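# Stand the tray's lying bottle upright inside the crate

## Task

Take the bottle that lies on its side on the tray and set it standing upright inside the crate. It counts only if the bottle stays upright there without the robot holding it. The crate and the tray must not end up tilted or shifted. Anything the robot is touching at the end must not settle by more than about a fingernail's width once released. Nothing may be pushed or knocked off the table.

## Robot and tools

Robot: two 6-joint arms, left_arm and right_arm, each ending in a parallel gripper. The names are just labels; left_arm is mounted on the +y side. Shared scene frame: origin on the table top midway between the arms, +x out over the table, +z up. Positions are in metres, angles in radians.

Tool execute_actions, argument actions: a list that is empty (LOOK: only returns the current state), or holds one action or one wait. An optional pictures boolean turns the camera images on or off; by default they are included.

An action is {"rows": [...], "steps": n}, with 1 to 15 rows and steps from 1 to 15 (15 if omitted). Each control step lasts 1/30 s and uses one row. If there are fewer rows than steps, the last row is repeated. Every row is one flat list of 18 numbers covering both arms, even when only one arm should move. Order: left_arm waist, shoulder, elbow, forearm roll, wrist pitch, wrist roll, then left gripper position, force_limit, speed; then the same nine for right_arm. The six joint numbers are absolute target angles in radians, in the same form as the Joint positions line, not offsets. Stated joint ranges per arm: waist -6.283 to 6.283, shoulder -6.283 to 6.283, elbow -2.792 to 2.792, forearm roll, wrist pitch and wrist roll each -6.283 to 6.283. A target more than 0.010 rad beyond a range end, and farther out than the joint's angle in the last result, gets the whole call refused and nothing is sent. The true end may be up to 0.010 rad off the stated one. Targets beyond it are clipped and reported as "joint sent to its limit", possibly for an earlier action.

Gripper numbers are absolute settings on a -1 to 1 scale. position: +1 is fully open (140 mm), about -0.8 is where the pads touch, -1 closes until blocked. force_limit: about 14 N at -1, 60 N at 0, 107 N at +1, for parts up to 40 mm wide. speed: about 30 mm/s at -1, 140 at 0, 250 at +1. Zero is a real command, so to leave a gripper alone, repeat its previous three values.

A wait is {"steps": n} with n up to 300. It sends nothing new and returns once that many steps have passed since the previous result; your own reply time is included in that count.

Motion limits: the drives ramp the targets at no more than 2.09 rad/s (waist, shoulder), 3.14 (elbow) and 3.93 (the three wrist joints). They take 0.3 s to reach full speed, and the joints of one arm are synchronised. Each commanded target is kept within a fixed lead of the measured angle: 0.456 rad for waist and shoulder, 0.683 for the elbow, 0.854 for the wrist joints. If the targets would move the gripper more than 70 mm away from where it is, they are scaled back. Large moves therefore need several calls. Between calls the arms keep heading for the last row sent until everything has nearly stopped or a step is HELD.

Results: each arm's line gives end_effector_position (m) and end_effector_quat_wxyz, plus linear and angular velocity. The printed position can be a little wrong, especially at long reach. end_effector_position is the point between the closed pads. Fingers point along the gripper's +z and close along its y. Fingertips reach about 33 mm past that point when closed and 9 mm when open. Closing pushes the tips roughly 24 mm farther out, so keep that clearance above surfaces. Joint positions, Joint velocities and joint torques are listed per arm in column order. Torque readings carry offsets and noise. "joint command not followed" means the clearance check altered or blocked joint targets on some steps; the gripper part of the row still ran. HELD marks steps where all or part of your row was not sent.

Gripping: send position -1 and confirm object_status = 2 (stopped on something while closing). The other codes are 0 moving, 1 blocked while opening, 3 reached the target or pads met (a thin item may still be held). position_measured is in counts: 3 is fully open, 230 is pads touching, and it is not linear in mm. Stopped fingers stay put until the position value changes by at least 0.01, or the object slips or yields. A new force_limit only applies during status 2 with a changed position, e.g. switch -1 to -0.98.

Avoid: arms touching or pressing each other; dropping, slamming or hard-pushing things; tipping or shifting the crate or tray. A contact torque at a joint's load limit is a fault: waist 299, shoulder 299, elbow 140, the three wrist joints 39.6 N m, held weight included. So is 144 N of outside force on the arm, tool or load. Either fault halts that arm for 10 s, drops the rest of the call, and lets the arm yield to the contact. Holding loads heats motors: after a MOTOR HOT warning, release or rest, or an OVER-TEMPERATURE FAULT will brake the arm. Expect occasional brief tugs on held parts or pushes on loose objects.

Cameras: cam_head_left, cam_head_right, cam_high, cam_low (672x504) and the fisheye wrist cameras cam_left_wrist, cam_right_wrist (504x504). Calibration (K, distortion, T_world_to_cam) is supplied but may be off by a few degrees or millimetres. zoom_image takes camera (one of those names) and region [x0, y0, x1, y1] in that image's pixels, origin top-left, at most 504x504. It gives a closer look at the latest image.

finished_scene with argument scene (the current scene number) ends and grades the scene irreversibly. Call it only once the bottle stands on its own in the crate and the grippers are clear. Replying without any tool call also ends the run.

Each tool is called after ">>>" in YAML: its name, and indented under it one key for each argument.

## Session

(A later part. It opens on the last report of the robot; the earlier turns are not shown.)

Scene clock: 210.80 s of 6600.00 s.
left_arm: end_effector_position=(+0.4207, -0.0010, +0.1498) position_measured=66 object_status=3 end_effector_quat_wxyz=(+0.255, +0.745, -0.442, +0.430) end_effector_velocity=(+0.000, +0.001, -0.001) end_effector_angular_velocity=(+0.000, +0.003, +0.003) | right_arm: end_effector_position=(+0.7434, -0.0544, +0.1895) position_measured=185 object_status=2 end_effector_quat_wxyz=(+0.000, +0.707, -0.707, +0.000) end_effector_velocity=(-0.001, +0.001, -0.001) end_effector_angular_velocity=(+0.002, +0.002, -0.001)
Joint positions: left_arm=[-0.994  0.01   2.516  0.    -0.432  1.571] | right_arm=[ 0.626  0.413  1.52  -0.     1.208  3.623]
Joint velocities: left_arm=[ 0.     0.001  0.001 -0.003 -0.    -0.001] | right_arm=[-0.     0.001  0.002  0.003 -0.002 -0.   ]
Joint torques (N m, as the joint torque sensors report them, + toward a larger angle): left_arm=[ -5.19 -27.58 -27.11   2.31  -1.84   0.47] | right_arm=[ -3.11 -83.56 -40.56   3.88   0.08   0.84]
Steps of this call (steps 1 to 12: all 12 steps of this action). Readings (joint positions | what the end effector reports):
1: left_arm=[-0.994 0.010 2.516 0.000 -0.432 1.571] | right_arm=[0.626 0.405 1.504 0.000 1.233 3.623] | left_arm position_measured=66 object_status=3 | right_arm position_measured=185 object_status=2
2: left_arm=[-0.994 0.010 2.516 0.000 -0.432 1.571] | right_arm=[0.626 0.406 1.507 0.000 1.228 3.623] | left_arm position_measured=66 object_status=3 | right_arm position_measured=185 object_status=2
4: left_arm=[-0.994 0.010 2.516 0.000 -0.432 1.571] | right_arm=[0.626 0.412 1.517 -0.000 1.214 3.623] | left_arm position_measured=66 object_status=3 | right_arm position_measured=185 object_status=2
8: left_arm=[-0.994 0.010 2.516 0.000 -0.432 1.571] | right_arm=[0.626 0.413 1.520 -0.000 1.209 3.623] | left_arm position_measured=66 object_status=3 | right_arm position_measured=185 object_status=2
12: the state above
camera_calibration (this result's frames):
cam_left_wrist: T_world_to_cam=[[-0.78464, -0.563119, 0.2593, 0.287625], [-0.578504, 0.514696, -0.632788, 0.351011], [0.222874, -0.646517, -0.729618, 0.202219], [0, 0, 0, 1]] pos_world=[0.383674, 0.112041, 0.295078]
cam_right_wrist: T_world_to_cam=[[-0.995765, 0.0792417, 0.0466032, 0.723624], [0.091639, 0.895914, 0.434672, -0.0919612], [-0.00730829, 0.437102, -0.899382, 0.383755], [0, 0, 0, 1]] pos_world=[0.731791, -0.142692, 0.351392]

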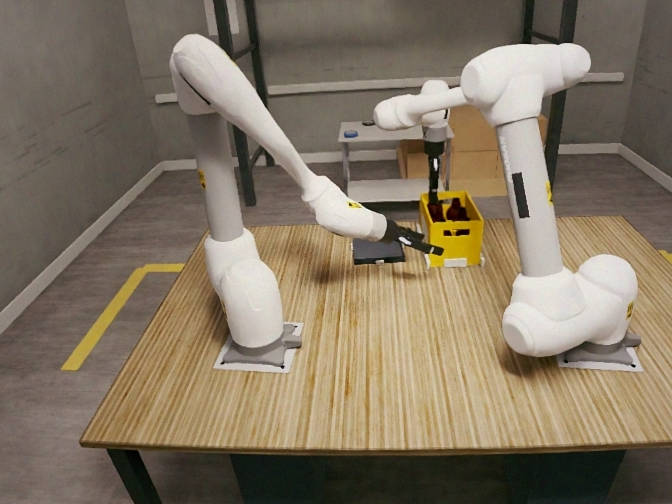

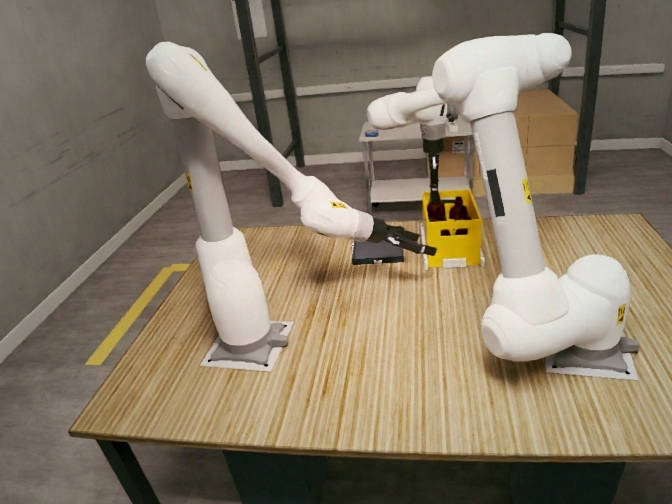

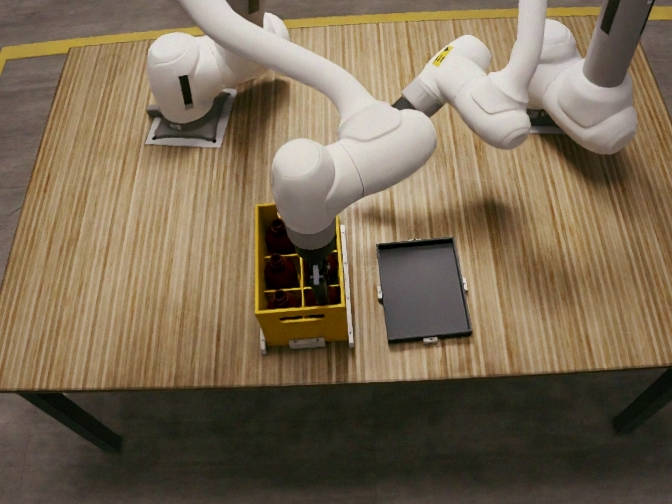

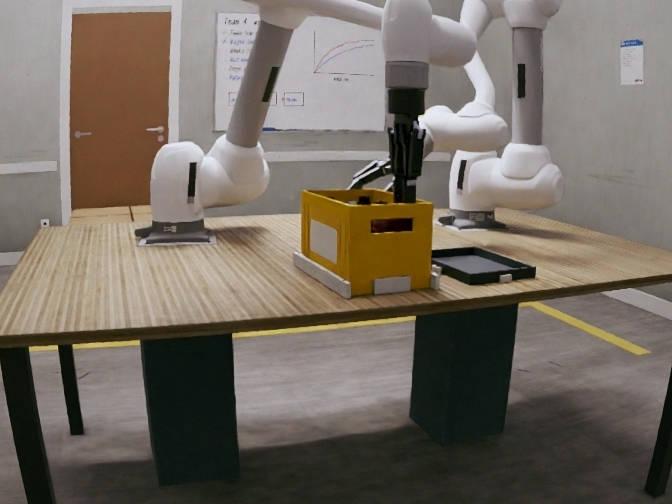

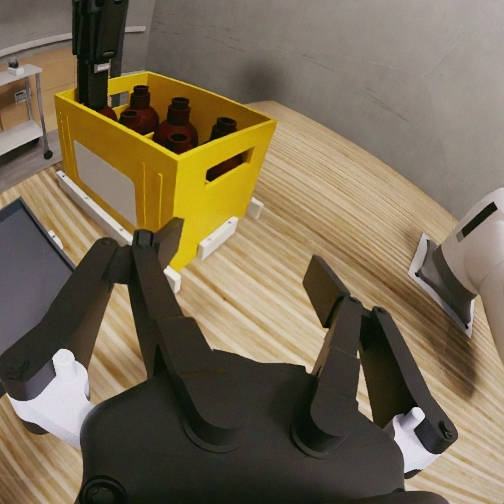

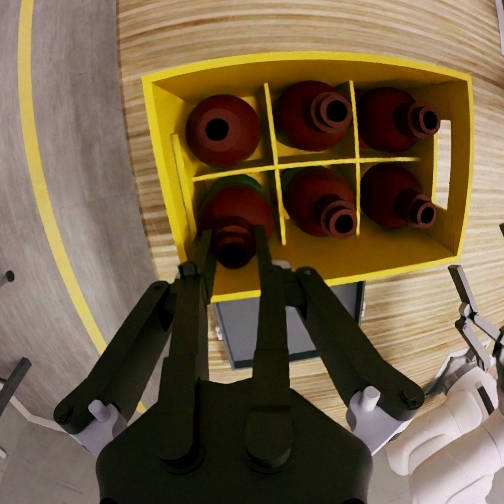

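Per 6 mm: q2+.0034, q3+.0064.

>>> execute_actions:
  actions:
    - {"rows":[[-0.9943,0.0101,2.5162,0,-0.432,1.5708,0.5,0,0,0.6265,0.4167,1.5266,0,1.1983,3.623,-1,0.2,-0.6]],"steps":10}
  pictures: false

>>> execute_actions:
  actions:
    - {"rows":[[-0.9943,0.0101,2.5162,0,-0.432,1.5708,0.5,0,0,0.6265,0.4202,1.533,0,1.1884,3.623,-1,0.2,-0.6]],"steps":10}
  pictures: false

Scene clock: 215.93 s of 6600.00 s.
left_arm: end_effector_position=(+0.4207, -0.0010, +0.1498) position_measured=66 object_status=3 end_effector_quat_wxyz=(+0.255, +0.745, -0.442, +0.430) end_effector_velocity=(+0.001, -0.001, +0.001) end_effector_angular_velocity=(-0.002, -0.001, +0.001) | right_arm: end_effector_position=(+0.7433, -0.0544, +0.1835) position_measured=185 object_status=2 end_effector_quat_wxyz=(-0.000, +0.707, -0.707, -0.000) end_effector_velocity=(-0.000, +0.000, -0.001) end_effector_angular_velocity=(+0.001, +0.001, -0.001)
Joint positions: left_arm=[-0.994  0.01   2.516  0.    -0.432  1.571] | right_arm=[0.626 0.417 1.527 0.    1.198 3.623]
Joint velocities: left_arm=[ 0.    -0.    -0.001 -0.002 -0.001  0.002] | right_arm=[-0.     0.001  0.001  0.002 -0.001  0.   ]
Joint torques (N m, as the joint torque sensors report them, + toward a larger angle): left_arm=[ -6.86 -27.13 -27.34   2.24  -2.02   0.69] | right_arm=[ -4.34 -83.9  -40.29   3.59  -0.35   0.76]
Steps of this call (steps 1 to 15: the robot went on to your last target; steps 16 to 90: nothing new was sent; then 1.80 s passed at rest; steps 91 to 100: all 10 steps of this action). Readings (joint positions | what the end effector reports):
91: left_arm=[-0.994 0.010 2.516 0.000 -0.432 1.571] | right_arm=[0.626 0.413 1.520 0.000 1.208 3.623] | left_arm position_measured=66 object_status=3 | right_arm position_measured=185 object_status=2
92: left_arm=[-0.994 0.010 2.516 0.000 -0.432 1.571] | right_arm=[0.626 0.414 1.522 0.000 1.206 3.623] | left_arm position_measured=66 object_status=3 | right_arm position_measured=185 object_status=2
94: left_arm=[-0.994 0.010 2.516 0.000 -0.432 1.571] | right_arm=[0.626 0.416 1.525 0.000 1.200 3.623] | left_arm position_measured=66 object_status=3 | right_arm position_measured=185 object_status=2
98: left_arm=[-0.994 0.010 2.516 0.000 -0.432 1.571] | right_arm=[0.626 0.417 1.526 0.000 1.198 3.623] | left_arm position_measured=66 object_status=3 | right_arm position_measured=185 object_status=2
100: the state above

Scene clock: 216.27 s of 6600.00 s.
left_arm: end_effector_position=(+0.4207, -0.0010, +0.1498) position_measured=66 object_status=3 end_effector_quat_wxyz=(+0.255, +0.745, -0.442, +0.430) end_effector_velocity=(-0.000, +0.000, +0.000) end_effector_angular_velocity=(-0.001, +0.000, +0.001) | right_arm: end_effector_position=(+0.7433, -0.0544, +0.1775) position_measured=185 object_status=2 end_effector_quat_wxyz=(-0.000, +0.707, -0.707, -0.000) end_effector_velocity=(-0.000, -0.000, -0.001) end_effector_angular_velocity=(-0.001, +0.000, +0.000)
Joint positions: left_arm=[-0.994  0.01   2.516  0.    -0.432  1.571] | right_arm=[0.626 0.42  1.533 0.    1.188 3.623]
Joint velocities: left_arm=[-0.    -0.001  0.001 -0.001 -0.    -0.   ] | right_arm=[ 0.     0.001  0.001 -0.001 -0.001 -0.   ]
Joint torques (N m, as the joint torque sensors report them, + toward a larger angle): left_arm=[ -3.   -29.03 -26.95   2.31  -1.9    0.43] | right_arm=[ -3.36 -84.14 -40.2    3.44  -0.21   0.74]
Steps of this call (steps 1 to 10: all 10 steps of this action). Readings (joint positions | what the end effector reports):
1: left_arm=[-0.994 0.010 2.516 0.000 -0.432 1.571] | right_arm=[0.626 0.417 1.527 0.000 1.198 3.623] | left_arm position_measured=66 object_status=3 | right_arm position_measured=185 object_status=2
2: left_arm=[-0.994 0.010 2.516 0.000 -0.432 1.571] | right_arm=[0.626 0.417 1.528 0.000 1.196 3.623] | left_arm position_measured=66 object_status=3 | right_arm position_measured=185 object_status=2
4: left_arm=[-0.994 0.010 2.516 0.000 -0.432 1.571] | right_arm=[0.626 0.420 1.532 0.000 1.191 3.623] | left_arm position_measured=66 object_status=3 | right_arm position_measured=185 object_status=2
8: left_arm=[-0.994 0.010 2.516 0.000 -0.432 1.571] | right_arm=[0.626 0.420 1.533 0.000 1.189 3.623] | left_arm position_measured=66 object_status=3 | right_arm position_measured=185 object_status=2
10: the state above

>>> execute_actions:
  actions:
    - {"rows":[[-0.9943,0.0101,2.5162,0,-0.432,1.5708,0.5,0,0,0.6265,0.4231,1.5382,0,1.1803,3.623,-1,0.2,-0.6]],"steps":10}
  pictures: false

Scene clock: 219.13 s of 6600.00 s.
left_arm: end_effector_position=(+0.4207, -0.0010, +0.1498) position_measured=66 object_status=3 end_effector_quat_wxyz=(+0.255, +0.745, -0.442, +0.430) end_effector_velocity=(+0.000, -0.000, +0.001) end_effector_angular_velocity=(-0.002, -0.000, +0.001) | right_arm: end_effector_position=(+0.7432, -0.0545, +0.1726) position_measured=185 object_status=2 end_effector_quat_wxyz=(+0.000, +0.707, -0.707, +0.000) end_effector_velocity=(-0.000, -0.000, -0.001) end_effector_angular_velocity=(-0.000, +0.001, -0.000)
Joint positions: left_arm=[-0.994  0.01   2.516  0.    -0.432  1.571] | right_arm=[ 0.626  0.423  1.538 -0.     1.18   3.623]
Joint velocities: left_arm=[ 0.    -0.001 -0.     0.    -0.001 -0.001] | right_arm=[ 0.     0.001  0.001 -0.    -0.001  0.   ]
Joint torques (N m, as the joint torque sensors report them, + toward a larger angle): left_arm=[ -4.76 -27.96 -27.63   2.34  -1.87   0.62] | right_arm=[ -3.51 -84.11 -40.13   3.51  -0.2    0.69]
Steps of this call (steps 1 to 15: the robot went on to your last target; steps 16 to 76: nothing new was sent; steps 77 to 86: all 10 steps of this action). Readings (joint positions | what the end effector reports):
77: left_arm=[-0.994 0.010 2.516 0.000 -0.432 1.571] | right_arm=[0.626 0.420 1.533 0.000 1.188 3.623] | left_arm position_measured=66 object_status=3 | right_arm position_measured=185 object_status=2
78: left_arm=[-0.994 0.010 2.516 0.000 -0.432 1.571] | right_arm=[0.626 0.421 1.534 0.000 1.186 3.623] | left_arm position_measured=66 object_status=3 | right_arm position_measured=185 object_status=2
80: left_arm=[-0.994 0.010 2.516 0.000 -0.432 1.571] | right_arm=[0.626 0.423 1.537 -0.000 1.182 3.623] | left_arm position_measured=66 object_status=3 | right_arm position_measured=185 object_status=2
84: left_arm=[-0.994 0.010 2.516 0.000 -0.432 1.571] | right_arm=[0.626 0.423 1.538 -0.000 1.180 3.623] | left_arm position_measured=66 object_status=3 | right_arm position_measured=185 object_status=2
86: the state above

>>> execute_actions:
  actions:
    - {"rows":[[-0.9943,0.0101,2.5162,0,-0.432,1.5708,0.5,0,0,0.6265,0.4261,1.5433,0,1.1722,3.623,-1,0.2,-0.6]],"steps":10}
  pictures: false

Scene clock: 223.07 s of 6600.00 s.
left_arm: end_effector_position=(+0.4207, -0.0010, +0.1498) position_measured=66 object_status=3 end_effector_quat_wxyz=(+0.255, +0.745, -0.442, +0.430) end_effector_velocity=(-0.001, -0.001, +0.001) end_effector_angular_velocity=(+0.000, -0.002, -0.003) | right_arm: end_effector_position=(+0.7432, -0.0545, +0.1676) position_measured=185 object_status=2 end_effector_quat_wxyz=(-0.000, +0.707, -0.707, -0.000) end_effector_velocity=(+0.001, +0.000, -0.000) end_effector_angular_velocity=(+0.000, -0.001, -0.000)
Joint positions: left_arm=[-0.994  0.01   2.516  0.    -0.432  1.571] | right_arm=[0.627 0.426 1.543 0.    1.172 3.623]
Joint velocities: left_arm=[-0.001 -0.001 -0.001  0.003  0.001  0.001] | right_arm=[-0.     0.    -0.    -0.    -0.001  0.   ]
Joint torques (N m, as the joint torque sensors report them, + toward a larger angle): left_arm=[ -4.49 -28.14 -27.24   2.45  -1.99   0.44] | right_arm=[ -3.67 -84.31 -39.61   3.41  -0.57   0.77]
Steps of this call (steps 1 to 15: the robot went on to your last target; steps 16 to 90: nothing new was sent; then 0.60 s passed at rest; steps 91 to 100: all 10 steps of this action). Readings (joint positions | what the end effector reports):
91: left_arm=[-0.994 0.010 2.516 0.000 -0.432 1.571] | right_arm=[0.626 0.423 1.538 0.000 1.180 3.623] | left_arm position_measured=66 object_status=3 | right_arm position_measured=185 object_status=2
92: left_arm=[-0.994 0.010 2.516 0.000 -0.432 1.571] | right_arm=[0.627 0.424 1.539 0.000 1.178 3.623] | left_arm position_measured=66 object_status=3 | right_arm position_measured=185 object_status=2
94: left_arm=[-0.994 0.010 2.516 0.000 -0.432 1.571] | right_arm=[0.627 0.426 1.542 0.000 1.174 3.623] | left_arm position_measured=66 object_status=3 | right_arm position_measured=185 object_status=2
98: left_arm=[-0.994 0.010 2.516 0.000 -0.432 1.571] | right_arm=[0.627 0.426 1.543 0.000 1.172 3.623] | left_arm position_measured=66 object_status=3 | right_arm position_measured=185 object_status=2
100: the state above

>>> execute_actions:
  actions:
    - {"rows":[[-0.9943,0.0101,2.5162,0,-0.432,1.5708,0.5,0,0,0.6265,0.4291,1.5484,0,1.1641,3.623,-1,0.2,-0.6]],"steps":10}
  pictures: false

Scene clock: 226.53 s of 6600.00 s.
left_arm: end_effector_position=(+0.4207, -0.0010, +0.1498) position_measured=66 object_status=3 end_effector_quat_wxyz=(+0.255, +0.745, -0.442, +0.430) end_effector_velocity=(-0.001, -0.000, +0.000) end_effector_angular_velocity=(+0.001, -0.002, -0.003) | right_arm: end_effector_position=(+0.7432, -0.0545, +0.1630) position_measured=185 object_status=2 end_effector_quat_wxyz=(-0.000, +0.707, -0.707, +0.000) end_effector_velocity=(-0.001, -0.001, -0.004) end_effector_angular_velocity=(-0.003, +0.004, +0.000)
Joint positions: left_arm=[-0.994  0.01   2.516  0.    -0.432  1.571] | right_arm=[ 0.627  0.429  1.548 -0.     1.164  3.623]
Joint velocities: left_arm=[-0.001 -0.    -0.     0.001  0.001  0.001] | right_arm=[-0.     0.004  0.002 -0.    -0.001  0.   ]
Joint torques (N m, as the joint torque sensors report them, + toward a larger angle): left_arm=[ -4.89 -28.64 -27.1    2.34  -1.9    0.48] | right_arm=[-6.65 -0.28 15.27  2.63 -0.49  0.9 ]
Steps of this call (steps 1 to 15: the robot went on to your last target; steps 16 to 90: nothing new was sent; then 0.13 s passed at rest; steps 91 to 100: all 10 steps of this action). Readings (joint positions | what the end effector reports):
91: left_arm=[-0.994 0.010 2.516 0.000 -0.432 1.571] | right_arm=[0.627 0.426 1.543 -0.000 1.172 3.623] | left_arm position_measured=66 object_status=3 | right_arm position_measured=185 object_status=2
92: left_arm=[-0.994 0.010 2.516 0.000 -0.432 1.571] | right_arm=[0.627 0.427 1.544 0.000 1.170 3.623] | left_arm position_measured=66 object_status=3 | right_arm position_measured=185 object_status=2
94: left_arm=[-0.994 0.010 2.516 0.000 -0.432 1.571] | right_arm=[0.627 0.428 1.546 -0.000 1.166 3.623] | left_arm position_measured=66 object_status=3 | right_arm position_measured=185 object_status=2
98: left_arm=[-0.994 0.010 2.516 0.000 -0.432 1.571] | right_arm=[0.627 0.428 1.548 -0.000 1.164 3.623] | left_arm position_measured=66 object_status=3 | right_arm position_measured=185 object_status=2
100: the state above

Hard contact; back off and release.

>>> execute_actions:
  actions:
    - {"rows":[[-0.9943,0.0101,2.5162,0,-0.432,1.5708,0.5,0,0,0.6265,0.4264,1.5438,0,1.1714,3.623,-0.3,0.2,-0.3]],"steps":15}
  pictures: false

>>> execute_actions:
  actions:
    - {"rows":[[-0.9943,0.0101,2.5162,0,-0.432,1.5708,0.5,0,0,0.6265,0.3973,1.4867,0,1.2576,3.623,-0.3,0.2,-0.3]],"steps":12}
  pictures: false

>>> execute_actions:
  actions:
    - {"rows":[[-0.9943,0.0101,2.5162,0,-0.432,1.5708,0.5,0,0,0.6265,0.3628,1.37,0,1.4088,3.623,-0.3,0.2,-0.3]],"steps":15}

Scene clock: 234.20 s of 6600.00 s.
left_arm: end_effector_position=(+0.4207, -0.0010, +0.1498) position_measured=66 object_status=3 end_effector_quat_wxyz=(+0.255, +0.745, -0.442, +0.430) end_effector_velocity=(+0.000, -0.001, +0.002) end_effector_angular_velocity=(-0.003, -0.001, +0.001) | right_arm: end_effector_position=(+0.7432, -0.0545, +0.1670) position_measured=167 object_status=3 end_effector_quat_wxyz=(+0.000, +0.707, -0.707, -0.000) end_effector_velocity=(-0.002, +0.001, -0.001) end_effector_angular_velocity=(+0.003, +0.003, -0.002)
Joint positions: left_arm=[-0.994  0.01   2.516  0.    -0.432  1.571] | right_arm=[0.626 0.427 1.544 0.    1.171 3.623]
Joint velocities: left_arm=[-0.    -0.002 -0.001 -0.002 -0.     0.001] | right_arm=[ 0.    -0.     0.002  0.004  0.    -0.   ]
Joint torques (N m, as the joint torque sensors report them, + toward a larger angle): left_arm=[ -4.94 -28.12 -26.69   2.2   -1.73   0.36] | right_arm=[ -4.21 -81.7  -38.24   3.51  -0.4    0.8 ]
Steps of this call (steps 1 to 15: the robot went on to your last target; steps 16 to 90: nothing new was sent; then 4.17 s passed at rest; steps 91 to 105: all 15 steps of this action). Readings (joint positions | what the end effector reports):
91: left_arm=[-0.994 0.010 2.516 0.000 -0.432 1.571] | right_arm=[0.627 0.429 1.548 0.000 1.164 3.623] | left_arm position_measured=66 object_status=3 | right_arm position_measured=185 object_status=0
92: left_arm=[-0.994 0.010 2.516 0.000 -0.432 1.571] | right_arm=[0.627 0.429 1.548 0.000 1.166 3.623] | left_arm position_measured=66 object_status=3 | right_arm position_measured=185 object_status=0
94: left_arm=[-0.994 0.010 2.516 0.000 -0.432 1.571] | right_arm=[0.626 0.428 1.546 0.000 1.170 3.623] | left_arm position_measured=66 object_status=3 | right_arm position_measured=171 object_status=0
98: left_arm=[-0.994 0.010 2.516 0.000 -0.432 1.571] | right_arm=[0.626 0.427 1.544 0.000 1.171 3.623] | left_arm position_measured=66 object_status=3 | right_arm position_measured=167 object_status=0
105: the state above

Scene clock: 234.60 s of 6600.00 s.
left_arm: end_effector_position=(+0.4207, -0.0010, +0.1498) position_measured=66 object_status=3 end_effector_quat_wxyz=(+0.255, +0.745, -0.442, +0.430) end_effector_velocity=(+0.000, -0.000, +0.000) end_effector_angular_velocity=(-0.000, +0.000, +0.001) | right_arm: end_effector_position=(+0.7434, -0.0544, +0.2193) position_measured=167 object_status=3 end_effector_quat_wxyz=(+0.000, +0.707, -0.707, -0.000) end_effector_velocity=(+0.001, +0.000, +0.003) end_effector_angular_velocity=(+0.001, -0.003, -0.000)
Joint positions: left_arm=[-0.994  0.01   2.516  0.    -0.432  1.571] | right_arm=[0.626 0.397 1.487 0.    1.257 3.623]
Joint velocities: left_arm=[ 0.     0.    -0.001 -0.     0.    -0.001] | right_arm=[ 0.    -0.001 -0.004 -0.001  0.003  0.   ]
Joint torques (N m, as the joint torque sensors report them, + toward a larger angle): left_arm=[ -4.13 -28.6  -26.42   2.39  -1.97   0.58] | right_arm=[ -3.52 -81.51 -39.08   3.65  -0.13   0.72]
Steps of this call (steps 1 to 12: all 12 steps of this action). Readings (joint positions | what the end effector reports):
1: left_arm=[-0.994 0.010 2.516 0.000 -0.432 1.571] | right_arm=[0.626 0.426 1.544 0.000 1.171 3.623] | left_arm position_measured=66 object_status=3 | right_arm position_measured=167 object_status=3
2: left_arm=[-0.994 0.010 2.516 0.000 -0.432 1.571] | right_arm=[0.626 0.425 1.540 -0.000 1.177 3.623] | left_arm position_measured=66 object_status=3 | right_arm position_measured=167 object_status=3
4: left_arm=[-0.994 0.010 2.516 0.000 -0.432 1.571] | right_arm=[0.626 0.410 1.511 -0.000 1.221 3.623] | left_arm position_measured=66 object_status=3 | right_arm position_measured=167 object_status=3
8: left_arm=[-0.994 0.010 2.516 0.000 -0.432 1.571] | right_arm=[0.626 0.398 1.488 0.000 1.256 3.623] | left_arm position_measured=66 object_status=3 | right_arm position_measured=167 object_status=3
12: the state above

Scene clock: 235.10 s of 6600.00 s.
left_arm: end_effector_position=(+0.4207, -0.0010, +0.1498) position_measured=66 object_status=3 end_effector_quat_wxyz=(+0.255, +0.745, -0.442, +0.430) end_effector_velocity=(-0.000, -0.000, +0.000) end_effector_angular_velocity=(+0.000, -0.003, -0.002) | right_arm: end_effector_position=(+0.7434, -0.0544, +0.3093) position_measured=167 object_status=3 end_effector_quat_wxyz=(+0.000, +0.707, -0.707, -0.000) end_effector_velocity=(+0.001, -0.000, +0.002) end_effector_angular_velocity=(-0.000, -0.002, +0.000)
Joint positions: left_arm=[-0.994  0.01   2.516  0.    -0.432  1.571] | right_arm=[0.626 0.363 1.37  0.    1.409 3.623]
Joint velocities: left_arm=[ 0.    -0.     0.     0.002 -0.001  0.002] | right_arm=[ 0.    -0.001 -0.003 -0.001  0.002 -0.   ]
Joint torques (N m, as the joint torque sensors report them, + toward a larger angle): left_arm=[ -4.23 -28.01 -26.69   2.16  -1.83   0.83] | right_arm=[ -3.25 -77.41 -41.94   3.74  -0.36   0.79]
Steps of this call (steps 1 to 15: all 15 steps of this action). Readings (joint positions | what the end effector reports):
1: left_arm=[-0.994 0.010 2.516 0.000 -0.432 1.571] | right_arm=[0.626 0.397 1.487 0.000 1.258 3.623] | left_arm position_measured=66 object_status=3 | right_arm position_measured=167 object_status=3
2: left_arm=[-0.994 0.010 2.516 0.000 -0.432 1.571] | right_arm=[0.626 0.396 1.483 -0.000 1.263 3.623] | left_arm position_measured=66 object_status=3 | right_arm position_measured=167 object_status=3
4: left_arm=[-0.994 0.010 2.516 0.000 -0.432 1.571] | right_arm=[0.626 0.385 1.444 -0.000 1.313 3.623] | left_arm position_measured=66 object_status=3 | right_arm position_measured=167 object_status=3
8: left_arm=[-0.994 0.010 2.516 0.000 -0.432 1.571] | right_arm=[0.626 0.364 1.377 0.000 1.400 3.623] | left_arm position_measured=66 object_status=3 | right_arm position_measured=167 object_status=3
15: the state above
camera_calibration (this result's frames):
cam_left_wrist: T_world_to_cam=[[-0.78464, -0.563119, 0.2593, 0.287625], [-0.578504, 0.514696, -0.632788, 0.351011], [0.222874, -0.646517, -0.729618, 0.202219], [0, 0, 0, 1]] pos_world=[0.383674, 0.112041, 0.295078]
cam_right_wrist: T_world_to_cam=[[-0.995748, 0.0793428, 0.0467946, 0.718019], [0.0918142, 0.895856, 0.434756, -0.144267], [-0.0074264, 0.437204, -0.899332, 0.491584], [0, 0, 0, 1]] pos_world=[0.731863, -0.14265, 0.471219]

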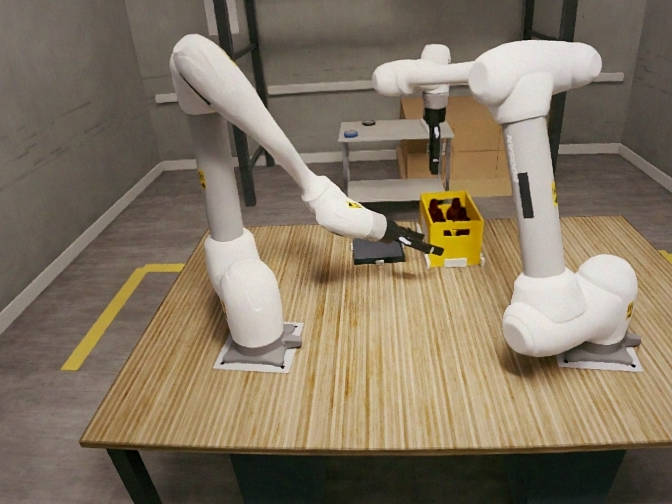

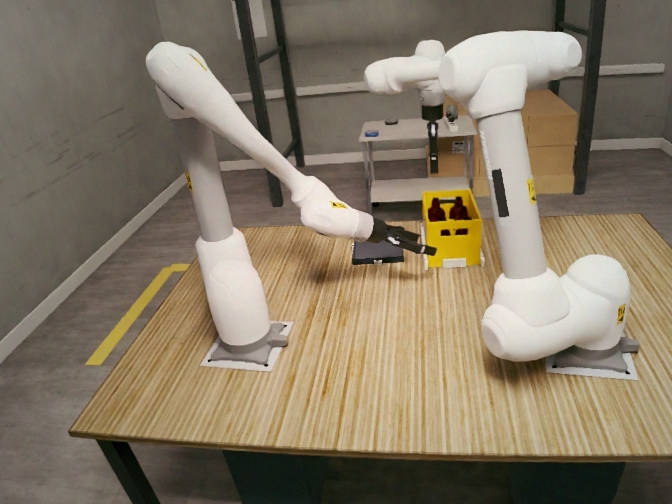

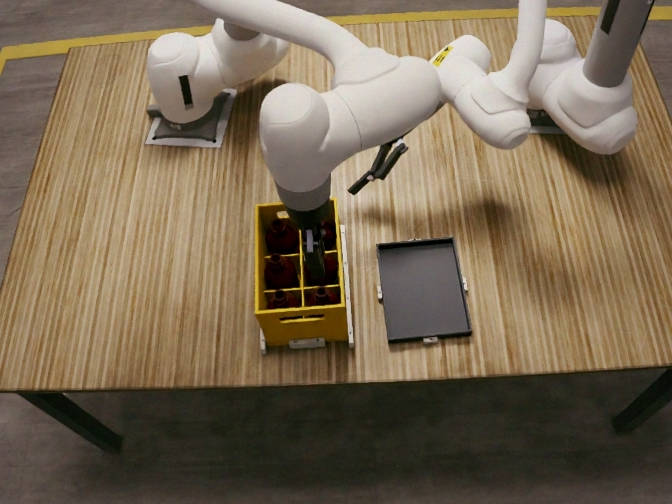

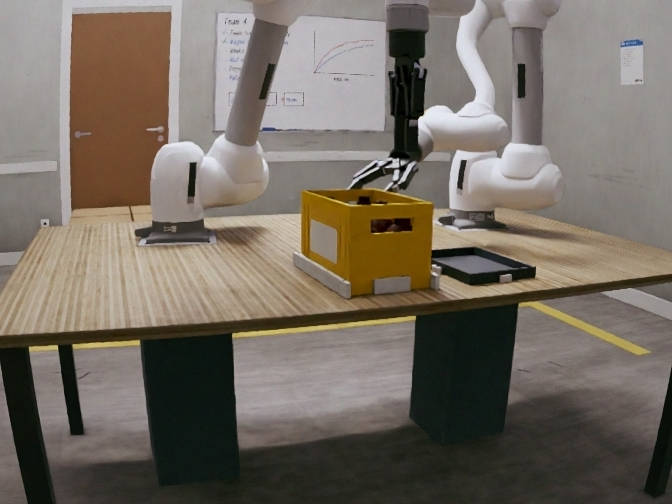

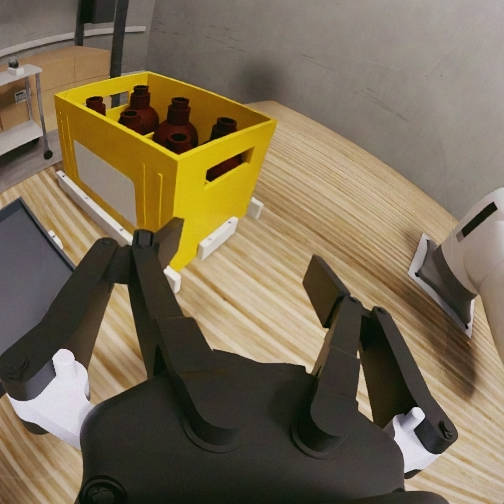

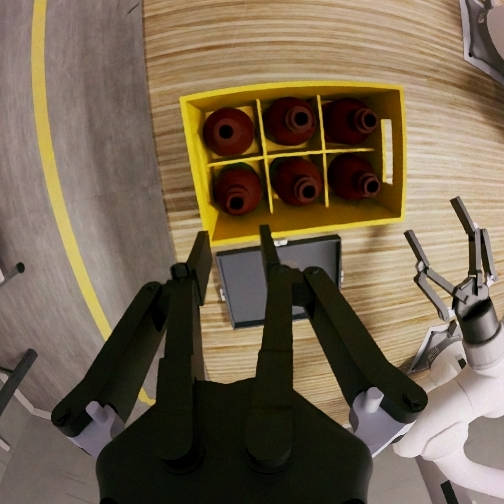

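>>> finished_scene:
  scene: 2

The scene is finished: the task was done.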